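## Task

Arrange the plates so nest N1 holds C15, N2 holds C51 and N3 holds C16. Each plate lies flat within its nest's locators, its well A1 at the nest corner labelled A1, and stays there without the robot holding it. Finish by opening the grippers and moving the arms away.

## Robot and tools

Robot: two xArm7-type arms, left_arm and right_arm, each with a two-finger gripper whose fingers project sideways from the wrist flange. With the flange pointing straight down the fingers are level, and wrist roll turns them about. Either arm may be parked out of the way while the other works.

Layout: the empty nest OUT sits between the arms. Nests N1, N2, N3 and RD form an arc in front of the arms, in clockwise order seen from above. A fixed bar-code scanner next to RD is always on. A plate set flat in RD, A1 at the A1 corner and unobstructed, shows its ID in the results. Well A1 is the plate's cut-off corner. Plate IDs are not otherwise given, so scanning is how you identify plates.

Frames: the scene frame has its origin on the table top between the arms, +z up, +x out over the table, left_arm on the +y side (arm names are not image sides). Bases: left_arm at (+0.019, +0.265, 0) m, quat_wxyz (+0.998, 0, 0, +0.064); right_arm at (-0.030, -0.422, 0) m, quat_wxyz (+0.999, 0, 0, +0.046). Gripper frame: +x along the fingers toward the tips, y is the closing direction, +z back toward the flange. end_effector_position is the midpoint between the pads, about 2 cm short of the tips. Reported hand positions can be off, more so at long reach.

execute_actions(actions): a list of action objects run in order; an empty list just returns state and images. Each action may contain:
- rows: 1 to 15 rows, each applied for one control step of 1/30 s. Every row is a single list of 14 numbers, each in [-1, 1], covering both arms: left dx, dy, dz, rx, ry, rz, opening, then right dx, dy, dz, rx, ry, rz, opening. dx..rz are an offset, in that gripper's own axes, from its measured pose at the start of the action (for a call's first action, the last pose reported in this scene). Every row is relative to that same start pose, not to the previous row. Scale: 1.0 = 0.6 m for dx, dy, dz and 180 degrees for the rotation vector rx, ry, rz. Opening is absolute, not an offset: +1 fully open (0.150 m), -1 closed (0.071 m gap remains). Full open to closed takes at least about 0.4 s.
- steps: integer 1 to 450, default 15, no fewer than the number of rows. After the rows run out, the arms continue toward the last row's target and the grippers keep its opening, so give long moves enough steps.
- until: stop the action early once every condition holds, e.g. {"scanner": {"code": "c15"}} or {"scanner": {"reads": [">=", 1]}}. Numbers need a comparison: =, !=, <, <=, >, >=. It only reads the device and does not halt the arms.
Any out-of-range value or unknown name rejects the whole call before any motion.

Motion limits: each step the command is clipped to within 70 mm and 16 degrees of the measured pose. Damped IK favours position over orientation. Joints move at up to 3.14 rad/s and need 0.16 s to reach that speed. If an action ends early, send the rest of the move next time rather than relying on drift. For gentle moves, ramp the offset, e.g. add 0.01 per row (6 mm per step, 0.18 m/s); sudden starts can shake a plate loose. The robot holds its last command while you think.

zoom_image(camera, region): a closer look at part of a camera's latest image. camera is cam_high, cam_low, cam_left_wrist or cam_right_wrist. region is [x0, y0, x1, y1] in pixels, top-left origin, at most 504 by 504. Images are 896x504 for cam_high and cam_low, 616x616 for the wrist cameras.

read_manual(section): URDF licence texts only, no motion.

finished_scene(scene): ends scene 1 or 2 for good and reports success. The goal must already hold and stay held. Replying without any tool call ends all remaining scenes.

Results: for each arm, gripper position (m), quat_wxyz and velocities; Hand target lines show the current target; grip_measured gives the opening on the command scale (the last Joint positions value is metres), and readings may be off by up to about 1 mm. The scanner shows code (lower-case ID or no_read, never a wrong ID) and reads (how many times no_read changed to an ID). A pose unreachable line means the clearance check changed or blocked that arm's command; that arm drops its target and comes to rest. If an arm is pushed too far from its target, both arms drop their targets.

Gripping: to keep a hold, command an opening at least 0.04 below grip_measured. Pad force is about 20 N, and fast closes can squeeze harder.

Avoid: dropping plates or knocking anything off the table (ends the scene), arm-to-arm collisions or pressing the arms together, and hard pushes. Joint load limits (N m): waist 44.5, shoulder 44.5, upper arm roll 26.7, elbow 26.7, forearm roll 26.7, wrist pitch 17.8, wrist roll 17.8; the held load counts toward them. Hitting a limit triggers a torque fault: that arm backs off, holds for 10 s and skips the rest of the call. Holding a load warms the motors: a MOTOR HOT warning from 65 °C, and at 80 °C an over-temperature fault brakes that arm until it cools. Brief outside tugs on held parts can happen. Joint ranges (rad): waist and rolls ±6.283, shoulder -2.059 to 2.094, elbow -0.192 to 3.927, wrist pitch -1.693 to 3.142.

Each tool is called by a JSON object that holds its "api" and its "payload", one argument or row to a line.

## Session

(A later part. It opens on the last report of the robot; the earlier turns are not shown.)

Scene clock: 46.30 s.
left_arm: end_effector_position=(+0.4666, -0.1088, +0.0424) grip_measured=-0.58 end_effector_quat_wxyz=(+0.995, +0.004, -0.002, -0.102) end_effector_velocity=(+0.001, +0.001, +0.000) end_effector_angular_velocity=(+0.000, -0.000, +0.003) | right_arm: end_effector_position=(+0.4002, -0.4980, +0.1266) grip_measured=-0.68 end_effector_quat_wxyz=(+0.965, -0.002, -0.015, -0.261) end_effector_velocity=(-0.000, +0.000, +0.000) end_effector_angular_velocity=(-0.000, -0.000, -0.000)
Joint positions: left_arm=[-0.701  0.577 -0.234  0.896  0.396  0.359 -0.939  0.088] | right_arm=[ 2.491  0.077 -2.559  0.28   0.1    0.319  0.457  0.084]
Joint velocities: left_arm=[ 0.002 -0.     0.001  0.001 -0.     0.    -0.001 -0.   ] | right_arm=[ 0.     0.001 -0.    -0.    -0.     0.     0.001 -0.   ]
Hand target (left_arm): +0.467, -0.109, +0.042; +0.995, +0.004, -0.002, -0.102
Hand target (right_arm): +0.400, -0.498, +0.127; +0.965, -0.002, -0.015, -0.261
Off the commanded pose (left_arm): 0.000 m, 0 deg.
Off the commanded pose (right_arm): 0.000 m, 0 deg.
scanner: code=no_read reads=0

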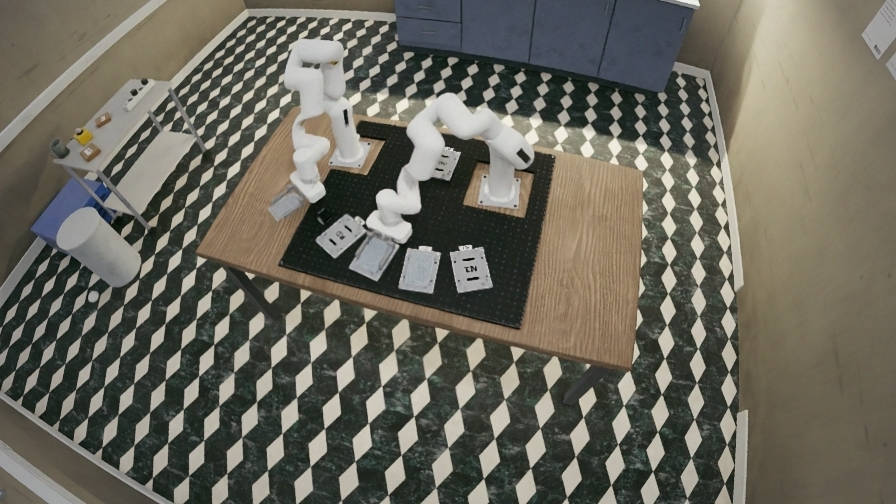

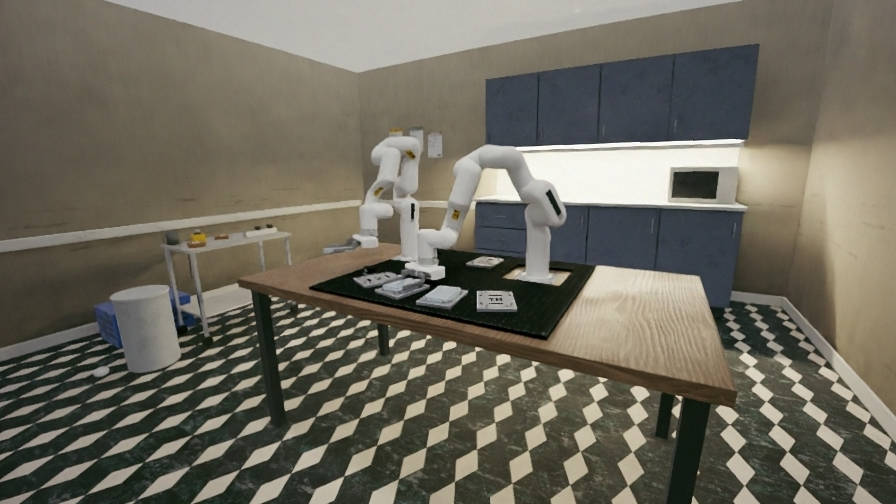

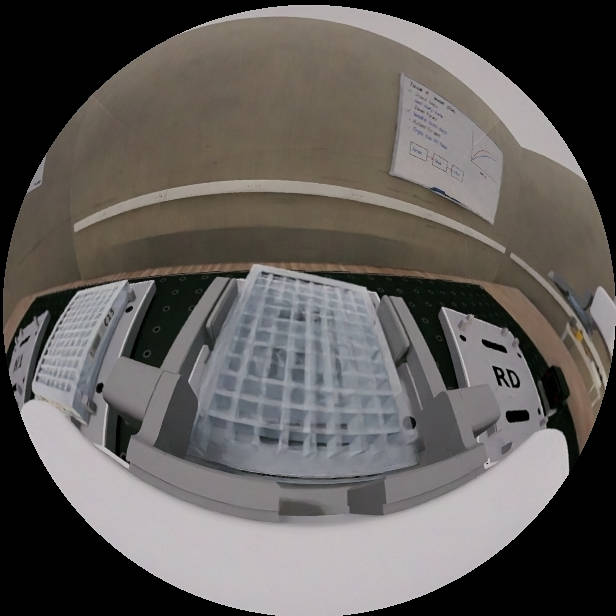

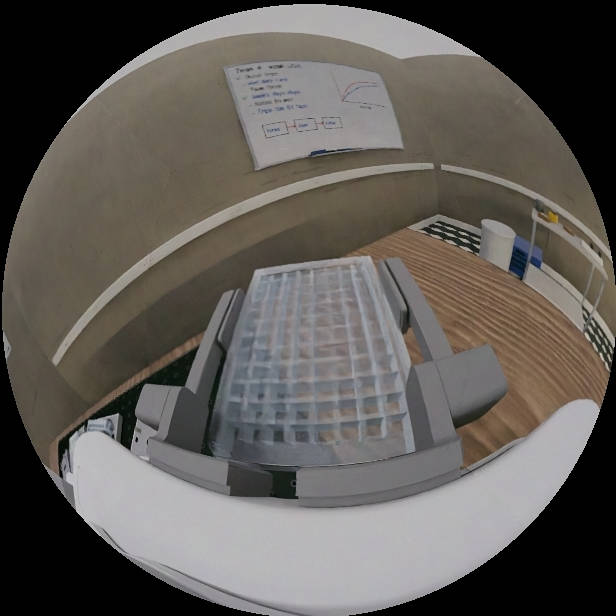

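{"api": "execute_actions", "payload": {
  "actions": [
    {"rows": [[0,0,0,0,0,0,-0.55,0,0,0,0,0,0,-0.85],[0,0,0,0,0,0,-0.5,0,0,0,0,0,0,-0.85],[0,0,0,0,0,0,-0.45,0,0,0,0,0,0,-0.85],[0,0,0,0,0,0,-0.35,0,0,0,0,0,0,-0.85],[0,0,0,0,0,0,-0.2,0,0,0,0,0,0,-0.85],[0,0,0,0,0,0,-0.1,0,0,0,0,0,0,-0.85]], "steps": 15},
    {"rows": [[0,0,0.01,0,0,0,-0.1,0,0,0,0,0,0,-0.85],[0,0,0.02,0,0,0,-0.1,0,0,0,0,0,0,-0.85],[0,0,0.035,0,0,0,-0.1,0,0,0,0,0,0,-0.85],[-0.005,0,0.05,0,0,0,-0.1,0,0,0,0,0,0,-0.85],[-0.01,0,0.065,0,0,0,-0.1,0,0,0,0,0,0,-0.85],[-0.02,0,0.08,0,0,0,-0.1,0,0,0,0,0,0,-0.85],[-0.03,0,0.09,0,0,0,-0.1,0,0,0,0,0,0,-0.85],[-0.035,0,0.095,0,0,0,-0.1,0,0,0,0,0,0,-0.85]], "steps": 25}
  ]
}}

{"api": "zoom_image", "payload": {
  "camera": "cam_left_wrist",
  "region": [150, 250, 470, 530]
}}

{"api": "zoom_image", "payload": {
  "camera": "cam_low",
  "region": [350, 250, 480, 320]
}}

Scene clock: 47.87 s.
left_arm: end_effector_position=(+0.4456, -0.1047, +0.0989) grip_measured=-0.10 end_effector_quat_wxyz=(+0.995, +0.004, -0.002, -0.102) end_effector_velocity=(+0.000, +0.000, +0.001) end_effector_angular_velocity=(-0.001, -0.001, +0.001) | right_arm: end_effector_position=(+0.4002, -0.4980, +0.1266) grip_measured=-0.68 end_effector_quat_wxyz=(+0.965, -0.002, -0.015, -0.261) end_effector_velocity=(-0.000, -0.000, -0.000) end_effector_angular_velocity=(-0.000, +0.000, -0.001)
Joint positions: left_arm=[-0.656  0.379 -0.325  0.797  0.293  0.456 -0.892  0.107] | right_arm=[ 2.491  0.077 -2.559  0.28   0.1    0.319  0.457  0.084]
Joint velocities: left_arm=[ 0.001 -0.001 -0.001 -0.    -0.001 -0.     0.     0.   ] | right_arm=[-0.001  0.     0.    -0.     0.     0.     0.    -0.   ]
Hand target (left_arm): +0.446, -0.105, +0.099; +0.995, +0.004, -0.002, -0.102
Hand target (right_arm): +0.400, -0.498, +0.127; +0.965, -0.002, -0.015, -0.261
Off the commanded pose (left_arm): 0.001 m, 0 deg.
Off the commanded pose (right_arm): 0.000 m, 0 deg.
scanner: code=no_read reads=0

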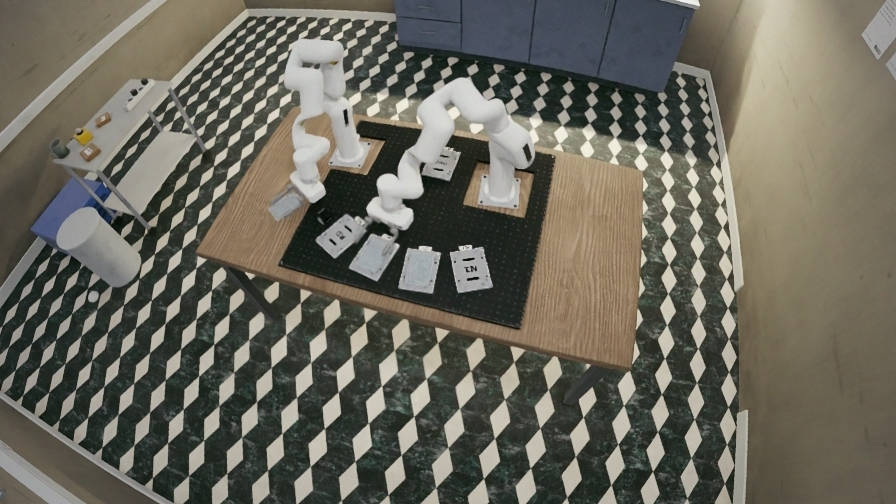

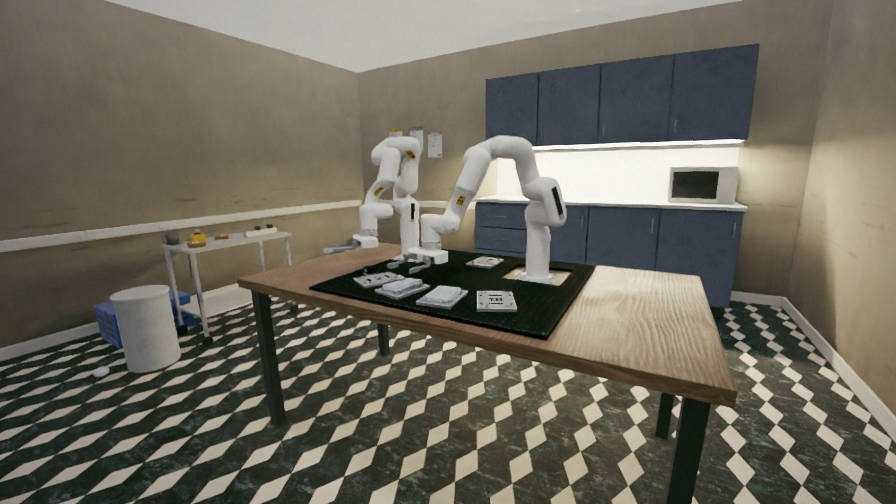

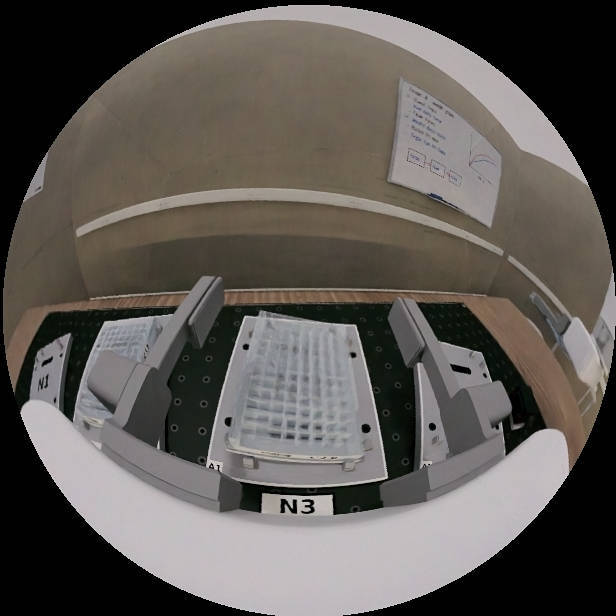

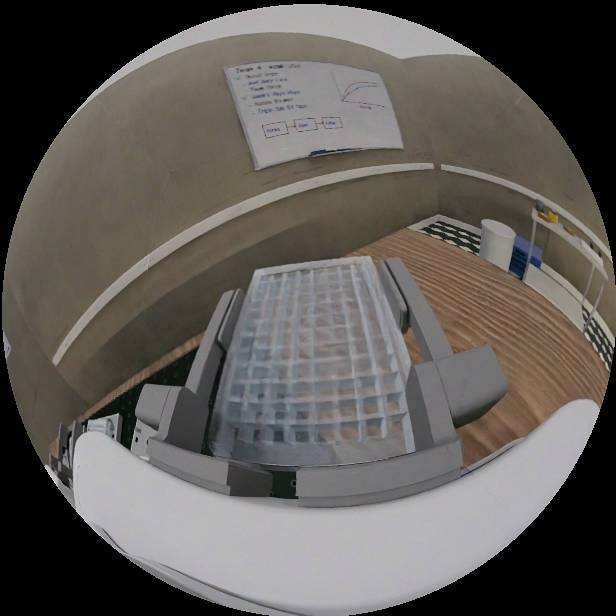

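Region (150, 250, 470, 530) of cam_left_wrist's 616x616 image, scaled by 1.575, with more detail than that image has; it fills the top 441 rows of this view, and the rest is white.

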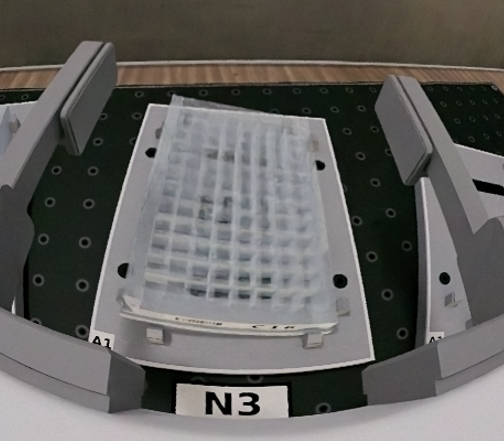

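Region (350, 250, 480, 320) of cam_low's 896x504 image, scaled by 3.877, with more detail than that image has; it fills the top 271 rows of this view, and the rest is white.

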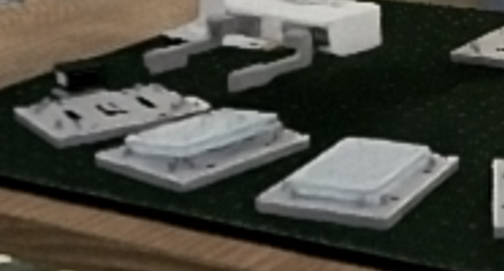

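{"api": "execute_actions", "payload": {
  "actions": [
    {"rows": [[0.005,0,-0.01,0,0,0,-0.1,0,0,0,0,0,0,-0.85],[0.012,0.001,-0.02,0,0,0,-0.1,0,0,0,0,0,0,-0.85],[0.02,0.002,-0.035,0,0,0,-0.1,0,0,0,0,0,0,-0.85],[0.028,0.002,-0.05,0,0,0,-0.1,0,0,0,0,0,0,-0.85],[0.034,0.002,-0.06,0,0,0,-0.1,0,0,0,0,0,0,-0.85],[0.034,0.002,-0.07,0,0,0,-0.15,0,0,0,0,0,0,-0.85],[0.034,0.002,-0.08,0,0,0,-0.2,0,0,0,0,0,0,-0.85],[0.034,0.002,-0.09,0,0,0,-0.25,0,0,0,0,0,0,-0.85],[0.034,0.002,-0.096,0,0,0,-0.3,0,0,0,0,0,0,-0.85],[0.034,0.002,-0.0995,0,0,0,-0.3,0,0,0,0,0,0,-0.85]], "steps": 28},
    {"rows": [[0,0,0,0,0,0,-0.38,0,0,0,0,0,0,-0.85],[0,0,0,0,0,0,-0.45,0,0,0,0,0,0,-0.85],[0,0,0,0,0,0,-0.5,0,0,0,0,0,0,-0.85],[0,0,0,0,0,0,-0.55,0,0,0,0,0,0,-0.85],[0,0,0,0,0,0,-0.6,0,0,0,0,0,0,-0.85],[0,0,0,0,0,0,-0.65,0,0,0,0,0,0,-0.85],[0,0,0,0,0,0,-0.72,0,0,0,0,0,0,-0.85],[0,0,0,0,0,0,-0.8,0,0,0,0,0,0,-0.85],[0,0,0,0,0,0,-0.85,0,0,0,0,0,0,-0.85]], "steps": 20}
  ]
}}

{"api": "zoom_image", "payload": {
  "camera": "cam_left_wrist",
  "region": [150, 250, 470, 530]
}}

{"api": "zoom_image", "payload": {
  "camera": "cam_low",
  "region": [350, 250, 480, 320]
}}

Scene clock: 50.03 s.
left_arm: end_effector_position=(+0.4663, -0.1074, +0.0397) grip_measured=-0.65 end_effector_quat_wxyz=(+0.995, +0.004, -0.002, -0.102) end_effector_velocity=(-0.000, -0.001, +0.001) end_effector_angular_velocity=(-0.001, -0.001, -0.001) | right_arm: end_effector_position=(+0.4002, -0.4980, +0.1266) grip_measured=-0.68 end_effector_quat_wxyz=(+0.965, -0.002, -0.015, -0.261) end_effector_velocity=(-0.000, -0.001, -0.000) end_effector_angular_velocity=(+0.001, +0.001, -0.002)
Joint positions: left_arm=[-0.7    0.583 -0.232  0.894  0.404  0.351 -0.944  0.085] | right_arm=[ 2.491  0.077 -2.559  0.28   0.1    0.319  0.457  0.084]
Joint velocities: left_arm=[-0.002 -0.001  0.     0.    -0.    -0.001 -0.     0.   ] | right_arm=[-0.001 -0.     0.     0.     0.002  0.001 -0.001  0.   ]
Hand target (left_arm): +0.466, -0.107, +0.040; +0.995, +0.004, -0.002, -0.102
Hand target (right_arm): +0.400, -0.498, +0.127; +0.965, -0.002, -0.015, -0.261
Off the commanded pose (left_arm): 0.000 m, 0 deg.
Off the commanded pose (right_arm): 0.000 m, 0 deg.
scanner: code=no_read reads=0

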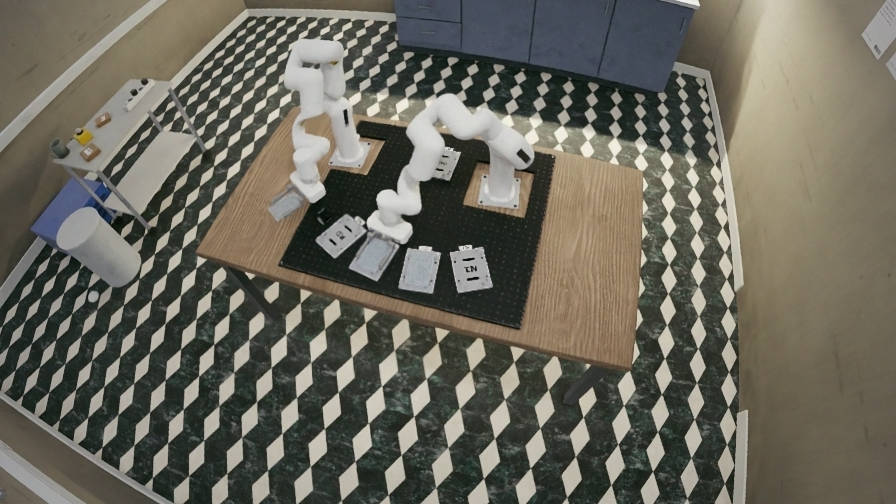

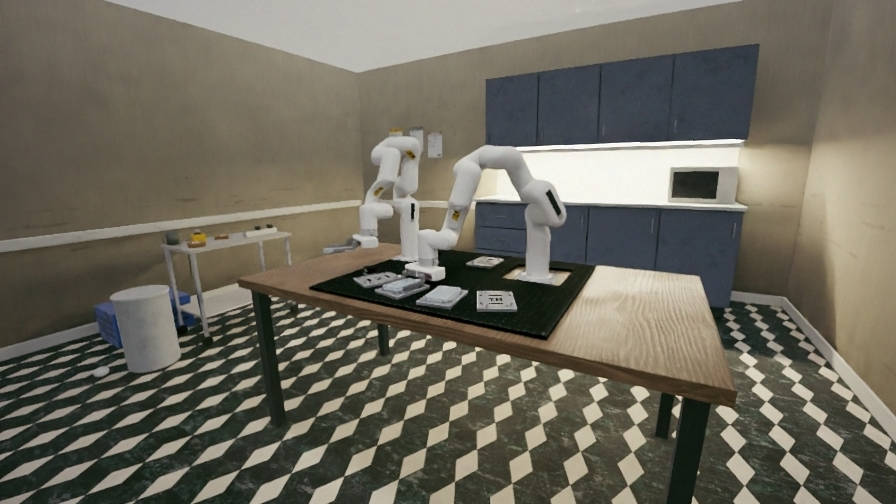

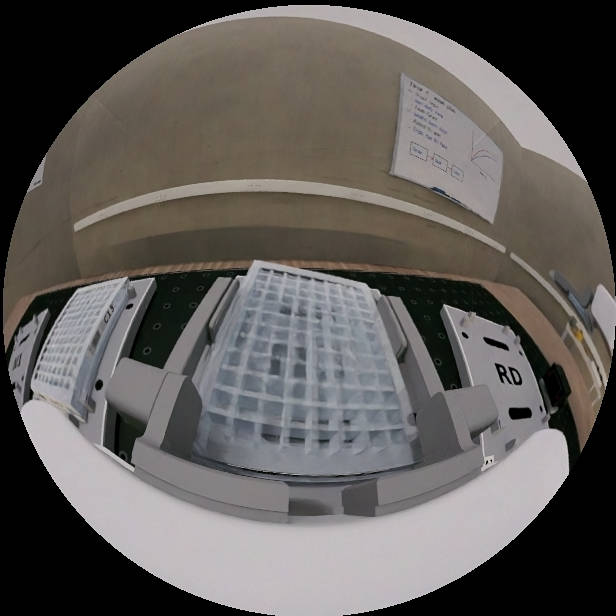

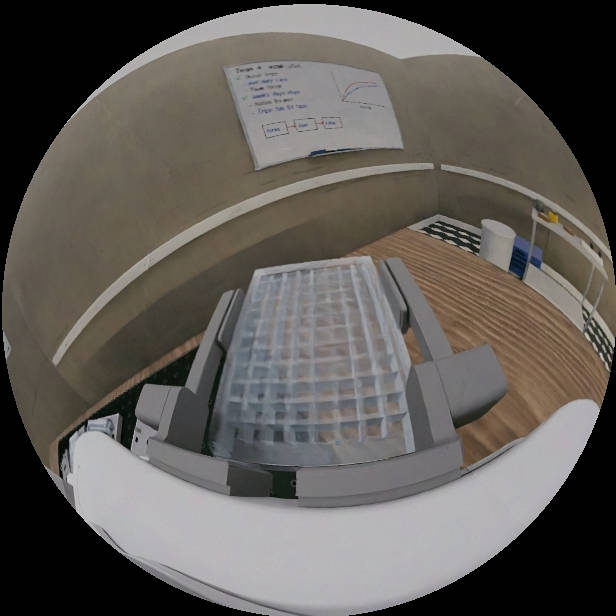

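Region (150, 250, 470, 530) of cam_left_wrist's 616x616 image, scaled by 1.575, with more detail than that image has; it fills the top 441 rows of this view, and the rest is white.

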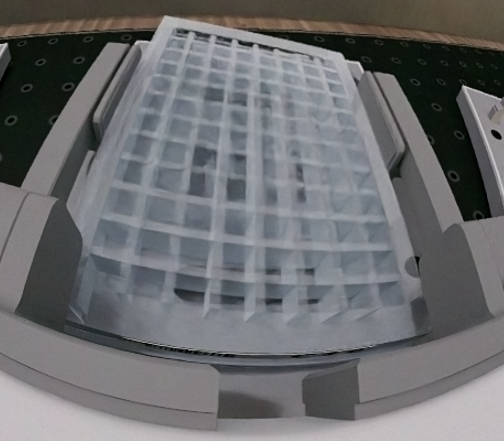

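Region (350, 250, 480, 320) of cam_low's 896x504 image, scaled by 3.877, with more detail than that image has; it fills the top 271 rows of this view, and the rest is white.

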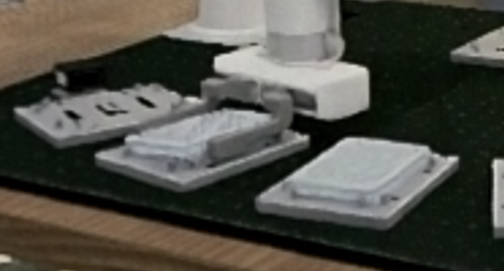

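{"api": "execute_actions", "payload": {
  "actions": [
    {"rows": [[0,0,0.001,0,0,0,-0.85,0,0,0,0,0,0,-0.85],[0,0,0.002,0,0,0,-0.85,0,0,0,0,0,0,-0.85],[-0.001,0,0.0025,0,0,0.001,-0.85,0,0,0,0,0,0,-0.85],[-0.002,0,0.0025,0,0,0.002,-0.85,0,0,0,0,0,0,-0.85],[-0.003,0,0.0025,0,0,0.003,-0.85,0,0,0,0,0,0,-0.85],[-0.004,0,0.0025,0,0,0.004,-0.85,0,0,0,0,0,0,-0.85],[-0.005,0,0.0025,0,0,0.005,-0.85,0,0,0,0,0,0,-0.85],[-0.006,0,0.0025,0,0,0.0055,-0.85,0,0,0,0,0,0,-0.85]], "steps": 20},
    {"rows": [[0,0,-0.001,0,0,0,-0.85,0,0,0,0,0,0,-0.85],[0,0,-0.002,0,0,0,-0.85,0,0,0,0,0,0,-0.85],[0,0,-0.003,0,0,0,-0.85,0,0,0,0,0,0,-0.85],[0,0,-0.004,0,0,0,-0.85,0,0,0,0,0,0,-0.85],[0,0,-0.005,0,0,0,-0.85,0,0,0,0,0,0,-0.85],[0,0,-0.006,0,0,0,-0.85,0,0,0,0,0,0,-0.85],[0,0,-0.007,0,0,0,-0.85,0,0,0,0,0,0,-0.85],[0,0,-0.008,0,0,0,-0.85,0,0,0,0,0,0,-0.85]], "steps": 22}
  ]
}}

{"api": "zoom_image", "payload": {
  "camera": "cam_left_wrist",
  "region": [150, 250, 470, 530]
}}

{"api": "zoom_image", "payload": {
  "camera": "cam_low",
  "region": [350, 250, 480, 320]
}}

Scene clock: 51.80 s.
left_arm: end_effector_position=(+0.4646, -0.1066, +0.0381) grip_measured=-0.65 end_effector_quat_wxyz=(+0.996, +0.003, -0.004, -0.092) end_effector_velocity=(+0.001, +0.001, -0.001) end_effector_angular_velocity=(+0.001, +0.001, +0.002) | right_arm: end_effector_position=(+0.4002, -0.4980, +0.1266) grip_measured=-0.68 end_effector_quat_wxyz=(+0.965, -0.002, -0.015, -0.261) end_effector_velocity=(-0.000, -0.000, -0.000) end_effector_angular_velocity=(+0.000, +0.001, -0.001)
Joint positions: left_arm=[-0.716  0.588 -0.221  0.894  0.404  0.34  -0.971  0.085] | right_arm=[ 2.491  0.077 -2.559  0.28   0.1    0.319  0.457  0.084]
Joint velocities: left_arm=[ 0.002  0.001  0.     0.     0.001  0.001 -0.001  0.   ] | right_arm=[-0.    -0.    -0.     0.     0.001  0.     0.     0.   ]
Hand target (left_arm): +0.464, -0.106, +0.037; +0.996, +0.004, -0.003, -0.092
Hand target (right_arm): +0.400, -0.498, +0.127; +0.965, -0.002, -0.015, -0.261
Off the commanded pose (left_arm): 0.002 m, 0 deg.
Off the commanded pose (right_arm): 0.000 m, 0 deg.
scanner: code=no_read reads=0

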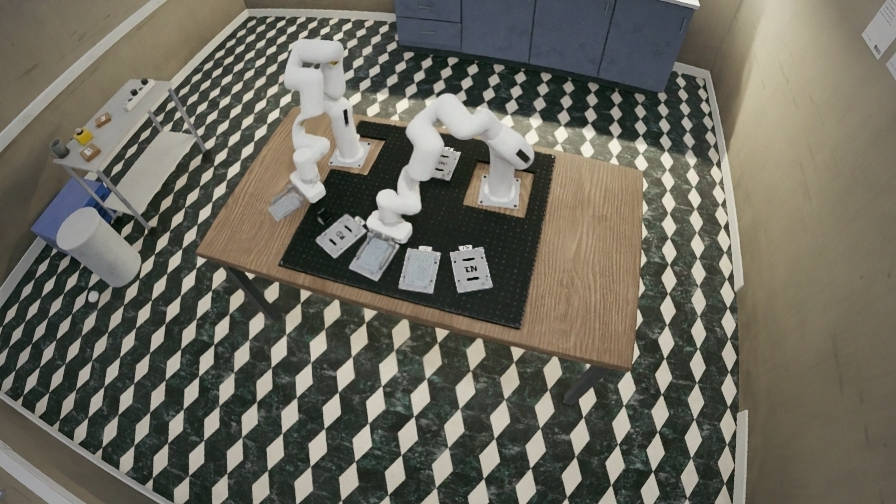

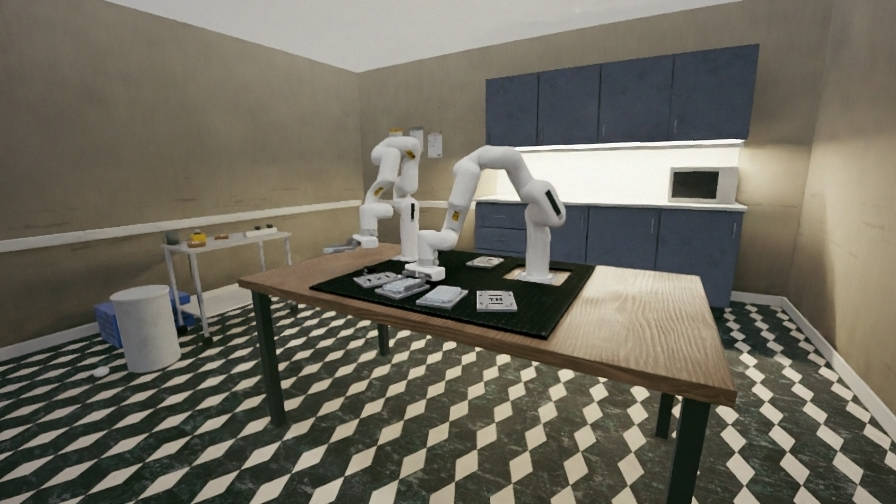

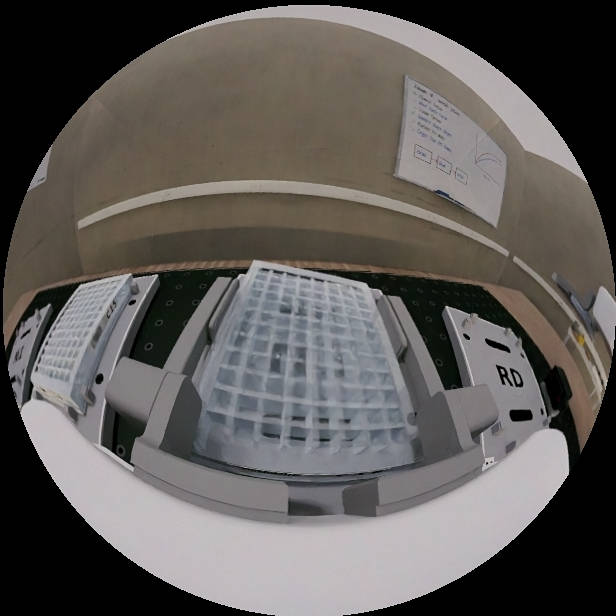

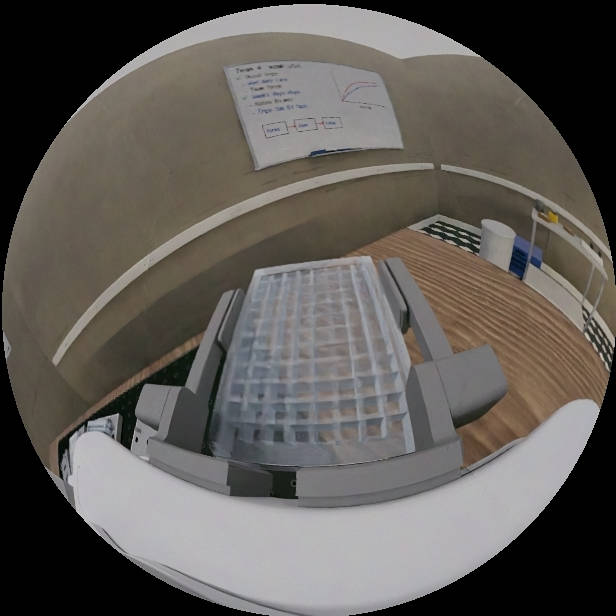

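Region (150, 250, 470, 530) of cam_left_wrist's 616x616 image, scaled by 1.575, with more detail than that image has; it fills the top 441 rows of this view, and the rest is white.

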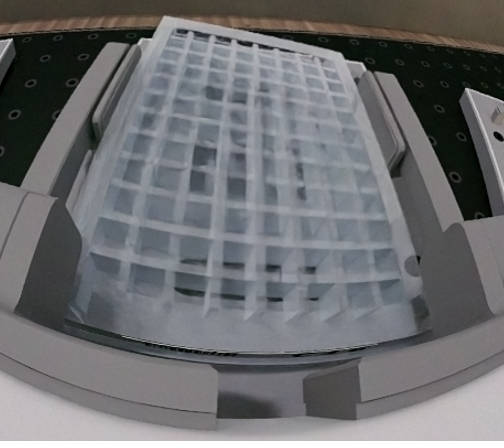

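Region (350, 250, 480, 320) of cam_low's 896x504 image, scaled by 3.877, with more detail than that image has; it fills the top 271 rows of this view, and the rest is white.

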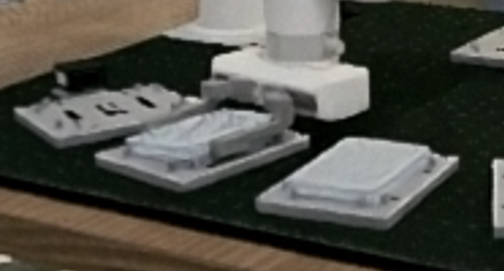

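{"api": "execute_actions", "payload": {
  "actions": [
    {"rows": [[0,0,0.001,0,0,0,-0.75,0,0,0,0,0,0,-0.85],[0,0,0.001,0,0,0,-0.67,0,0,0,0,0,0,-0.85],[0,0,0.001,0,0,0,-0.62,0,0,0,0,0,0,-0.85],[0,0,0.001,0,0,0,-0.55,0,0,0,0,0,0,-0.85],[0,0,0.001,0,0,0,-0.45,0,0,0,0,0,0,-0.85],[0,0,0.001,0,0,0,-0.3,0,0,0,0,0,0,-0.85],[0,0,0.001,0,0,0,-0.1,0,0,0,0,0,0,-0.85]], "steps": 15},
    {"rows": [[0,0,0.01,0,0,0,-0.1,0,0,0,0,0,0,-0.85],[0,0,0.02,0,0,0,-0.1,0,0,0,0,0,0,-0.85],[0,0,0.035,0,0,0,-0.1,0,0,0,0,0,0,-0.85],[-0.005,0,0.05,0,0,0,-0.1,0,0,0,0,0,0,-0.85],[-0.01,0,0.065,0,0,0,-0.1,0,0,0,0,0,0,-0.85],[-0.02,0,0.08,0,0,0,-0.1,0,0,0,0,0,0,-0.85],[-0.03,0,0.09,0,0,0,-0.1,0,0,0,0,0,0,-0.85],[-0.035,0,0.10,0,0,0,-0.1,0,0,0,0,0,0,-0.85]], "steps": 25}
  ]
}}

{"api": "zoom_image", "payload": {
  "camera": "cam_left_wrist",
  "region": [150, 250, 470, 530]
}}

{"api": "zoom_image", "payload": {
  "camera": "cam_low",
  "region": [350, 250, 480, 320]
}}

Scene clock: 53.53 s.
left_arm: end_effector_position=(+0.4416, -0.1029, +0.0961) grip_measured=-0.10 end_effector_quat_wxyz=(+0.996, +0.005, -0.002, -0.094) end_effector_velocity=(-0.001, -0.001, +0.000) end_effector_angular_velocity=(-0.001, -0.000, -0.001) | right_arm: end_effector_position=(+0.4002, -0.4980, +0.1266) grip_measured=-0.68 end_effector_quat_wxyz=(+0.965, -0.002, -0.015, -0.261) end_effector_velocity=(-0.000, -0.000, +0.000) end_effector_angular_velocity=(-0.000, -0.000, -0.001)
Joint positions: left_arm=[-0.668  0.381 -0.32   0.79   0.297  0.447 -0.921  0.107] | right_arm=[ 2.491  0.077 -2.559  0.28   0.1    0.319  0.457  0.084]
Joint velocities: left_arm=[-0.001 -0.001 -0.001 -0.    -0.001 -0.     0.    -0.   ] | right_arm=[-0.     0.001 -0.    -0.     0.001  0.    -0.     0.   ]
Hand target (left_arm): +0.442, -0.103, +0.096; +0.996, +0.004, -0.002, -0.094
Hand target (right_arm): +0.400, -0.498, +0.127; +0.965, -0.002, -0.015, -0.261
Off the commanded pose (left_arm): 0.001 m, 0 deg.
Off the commanded pose (right_arm): 0.000 m, 0 deg.
scanner: code=no_read reads=0

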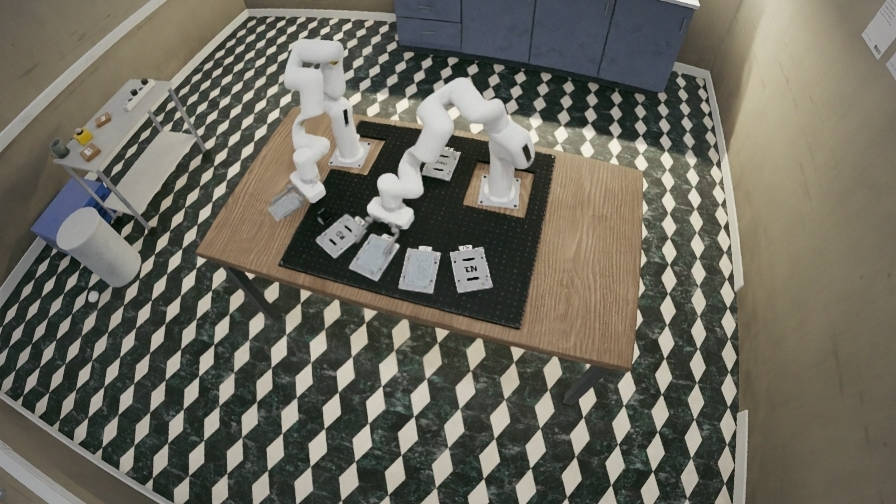

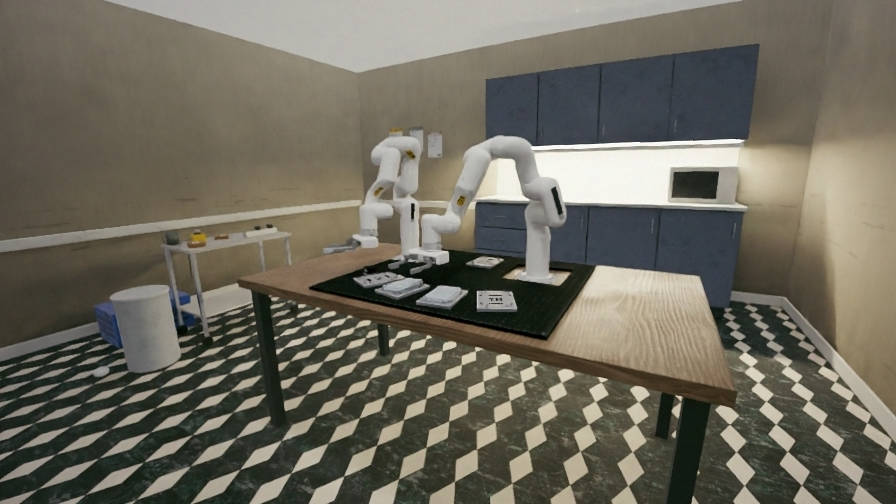

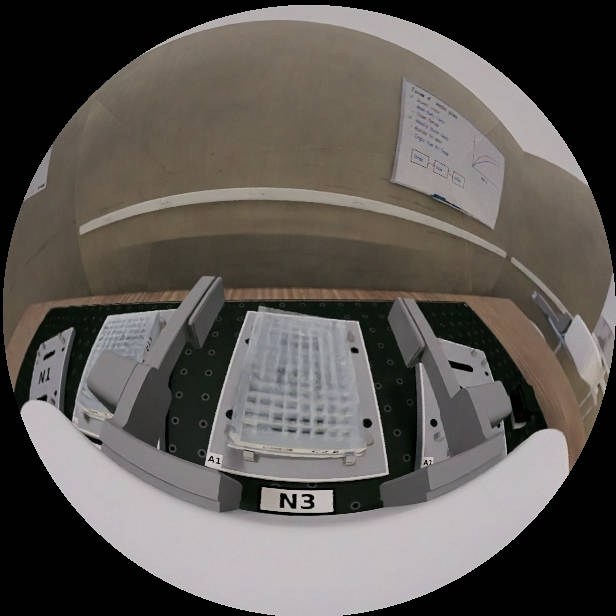

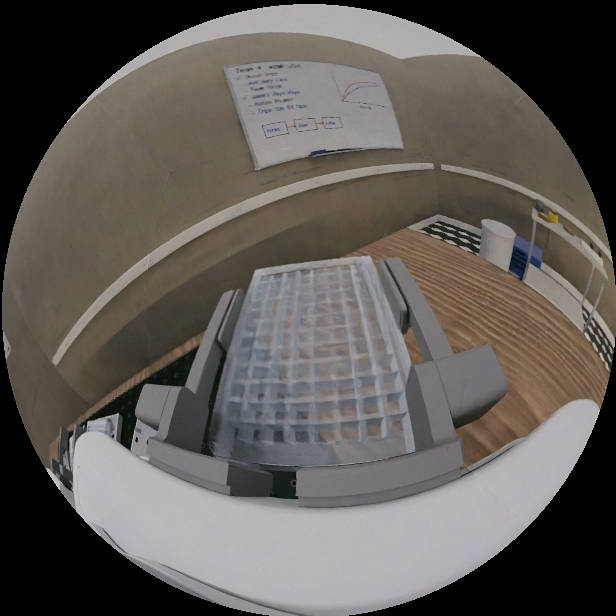

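Region (150, 250, 470, 530) of cam_left_wrist's 616x616 image, scaled by 1.575, with more detail than that image has; it fills the top 441 rows of this view, and the rest is white.

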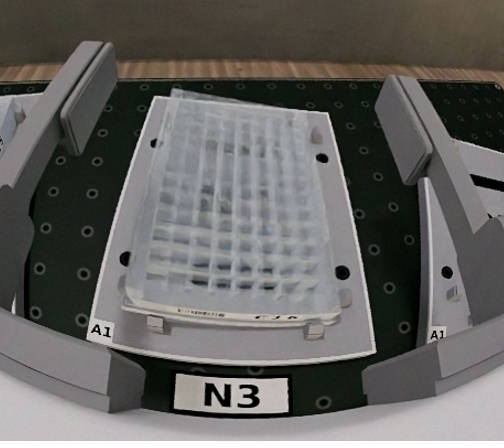

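Region (350, 250, 480, 320) of cam_low's 896x504 image, scaled by 3.877, with more detail than that image has; it fills the top 271 rows of this view, and the rest is white.

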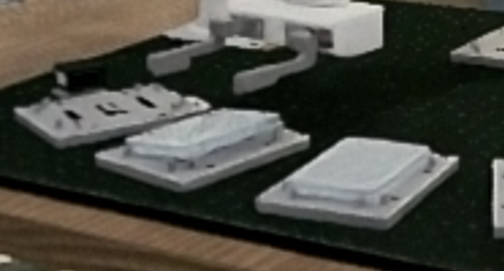

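{"api": "execute_actions", "payload": {
  "actions": [
    {"rows": [[0.005,0,-0.01,0,0,-0.003,-0.1,0,0,0,0,0,0,-0.85],[0.012,0,-0.02,0,0,-0.006,-0.1,0,0,0,0,0,0,-0.85],[0.02,0,-0.035,0,0,-0.009,-0.1,0,0,0,0,0,0,-0.85],[0.028,0,-0.05,0,0,-0.012,-0.1,0,0,0,0,0,0,-0.85],[0.036,0,-0.06,0,0,-0.0167,-0.1,0,0,0,0,0,0,-0.85],[0.036,0,-0.07,0,0,-0.0167,-0.15,0,0,0,0,0,0,-0.85],[0.036,0,-0.08,0,0,-0.0167,-0.2,0,0,0,0,0,0,-0.85],[0.036,0,-0.086,0,0,-0.0167,-0.3,0,0,0,0,0,0,-0.85],[0.036,0,-0.09,0,0,-0.0167,-0.4,0,0,0,0,0,0,-0.85]], "steps": 28},
    {"rows": [[0,-0.001,0,0,0,0,-0.4,0,0,0,0,0,0,-0.85],[0,-0.002,0,0,0,0,-0.4,0,0,0,0,0,0,-0.85],[0,-0.003,0,0,0,0,-0.4,0,0,0,0,0,0,-0.85],[0,-0.004,0,0,0,0,-0.4,0,0,0,0,0,0,-0.85],[0,-0.005,0,0,0,0,-0.4,0,0,0,0,0,0,-0.85],[0,-0.0055,0,0,0,0,-0.4,0,0,0,0,0,0,-0.85],[0,-0.006,0,0,0,0,-0.4,0,0,0,0,0,0,-0.85],[0,-0.0065,0,0,0,0,-0.4,0,0,0,0,0,0,-0.85],[0,-0.007,0,0,0,0,-0.4,0,0,0,0,0,0,-0.85],[0,-0.0075,0,0,0,0,-0.4,0,0,0,0,0,0,-0.85],[0,-0.008,0,0,0,0,-0.4,0,0,0,0,0,0,-0.85]], "steps": 24}
  ]
}}

{"api": "zoom_image", "payload": {
  "camera": "cam_left_wrist",
  "region": [150, 250, 470, 530]
}}

{"api": "zoom_image", "payload": {
  "camera": "cam_low",
  "region": [350, 250, 480, 320]
}}

Scene clock: 56.10 s.
left_arm: end_effector_position=(+0.4621, -0.1114, +0.0424) grip_measured=-0.40 end_effector_quat_wxyz=(+0.993, +0.004, -0.002, -0.120) end_effector_velocity=(-0.000, +0.000, -0.001) end_effector_angular_velocity=(+0.000, +0.001, +0.000) | right_arm: end_effector_position=(+0.4002, -0.4980, +0.1266) grip_measured=-0.68 end_effector_quat_wxyz=(+0.965, -0.002, -0.015, -0.261) end_effector_velocity=(-0.000, -0.000, -0.000) end_effector_angular_velocity=(-0.000, +0.000, +0.000)
Joint positions: left_arm=[-0.695  0.569 -0.239  0.881  0.406  0.354 -0.913  0.095] | right_arm=[ 2.491  0.077 -2.559  0.28   0.1    0.319  0.457  0.084]
Joint velocities: left_arm=[ 0.     0.001 -0.    -0.     0.    -0.001  0.     0.   ] | right_arm=[-0. -0. -0. -0. -0.  0.  0.  0.]
Hand target (left_arm): +0.462, -0.111, +0.042; +0.993, +0.004, -0.002, -0.120
Hand target (right_arm): +0.400, -0.498, +0.127; +0.965, -0.002, -0.015, -0.261
Off the commanded pose (left_arm): 0.000 m, 0 deg.
Off the commanded pose (right_arm): 0.000 m, 0 deg.
scanner: code=no_read reads=0

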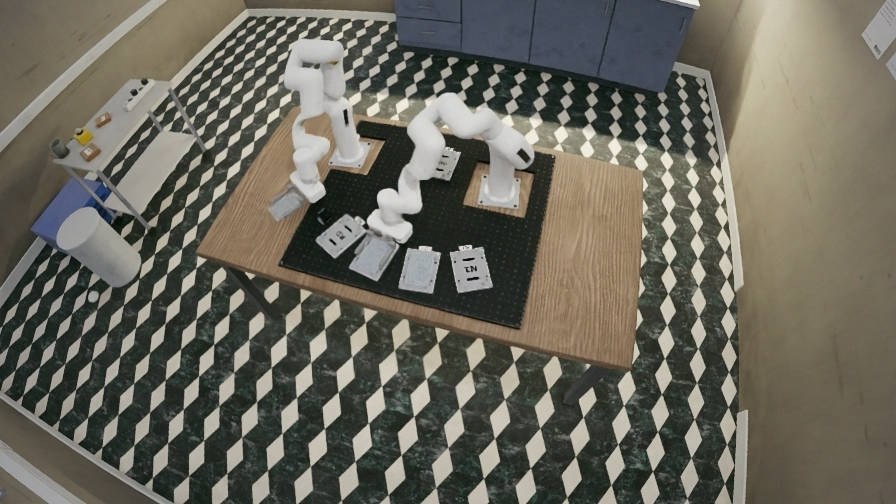

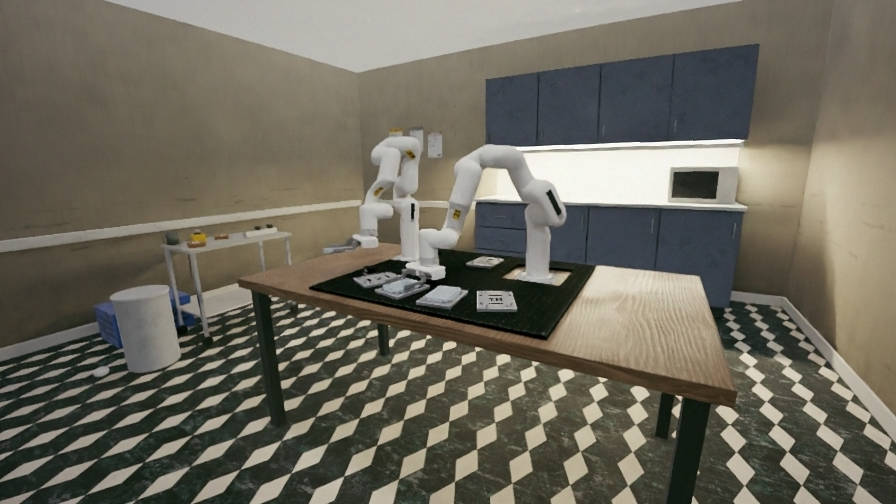

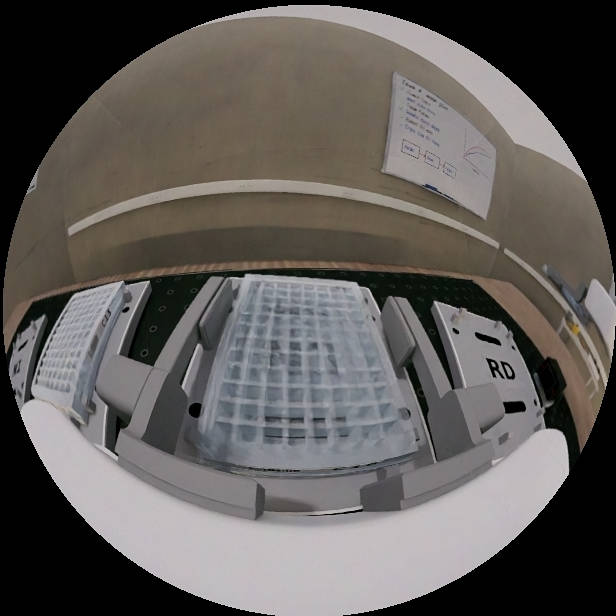

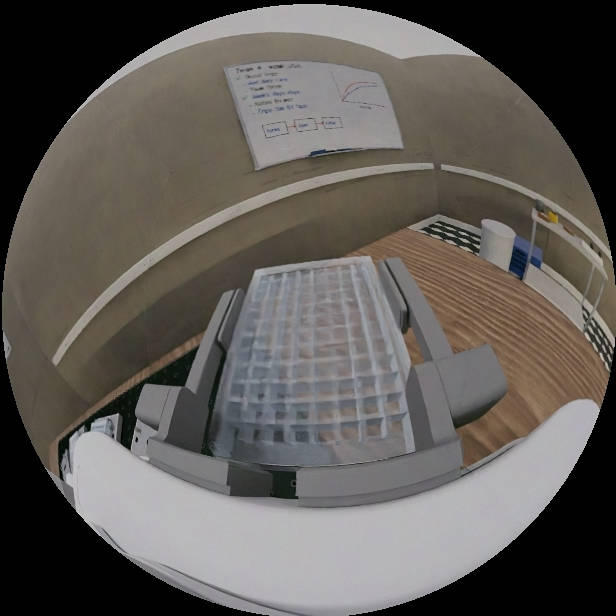

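Region (150, 250, 470, 530) of cam_left_wrist's 616x616 image, scaled by 1.575, with more detail than that image has; it fills the top 441 rows of this view, and the rest is white.

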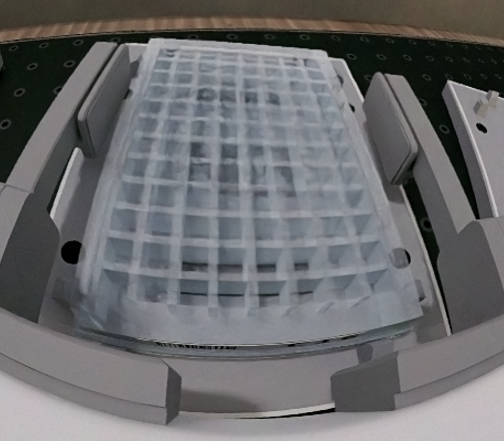

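Region (350, 250, 480, 320) of cam_low's 896x504 image, scaled by 3.877, with more detail than that image has; it fills the top 271 rows of this view, and the rest is white.

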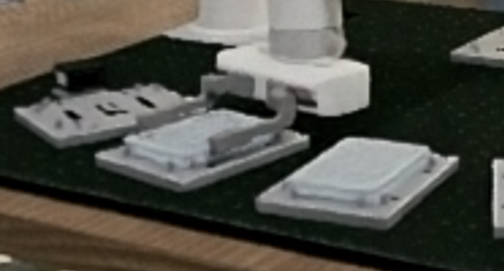

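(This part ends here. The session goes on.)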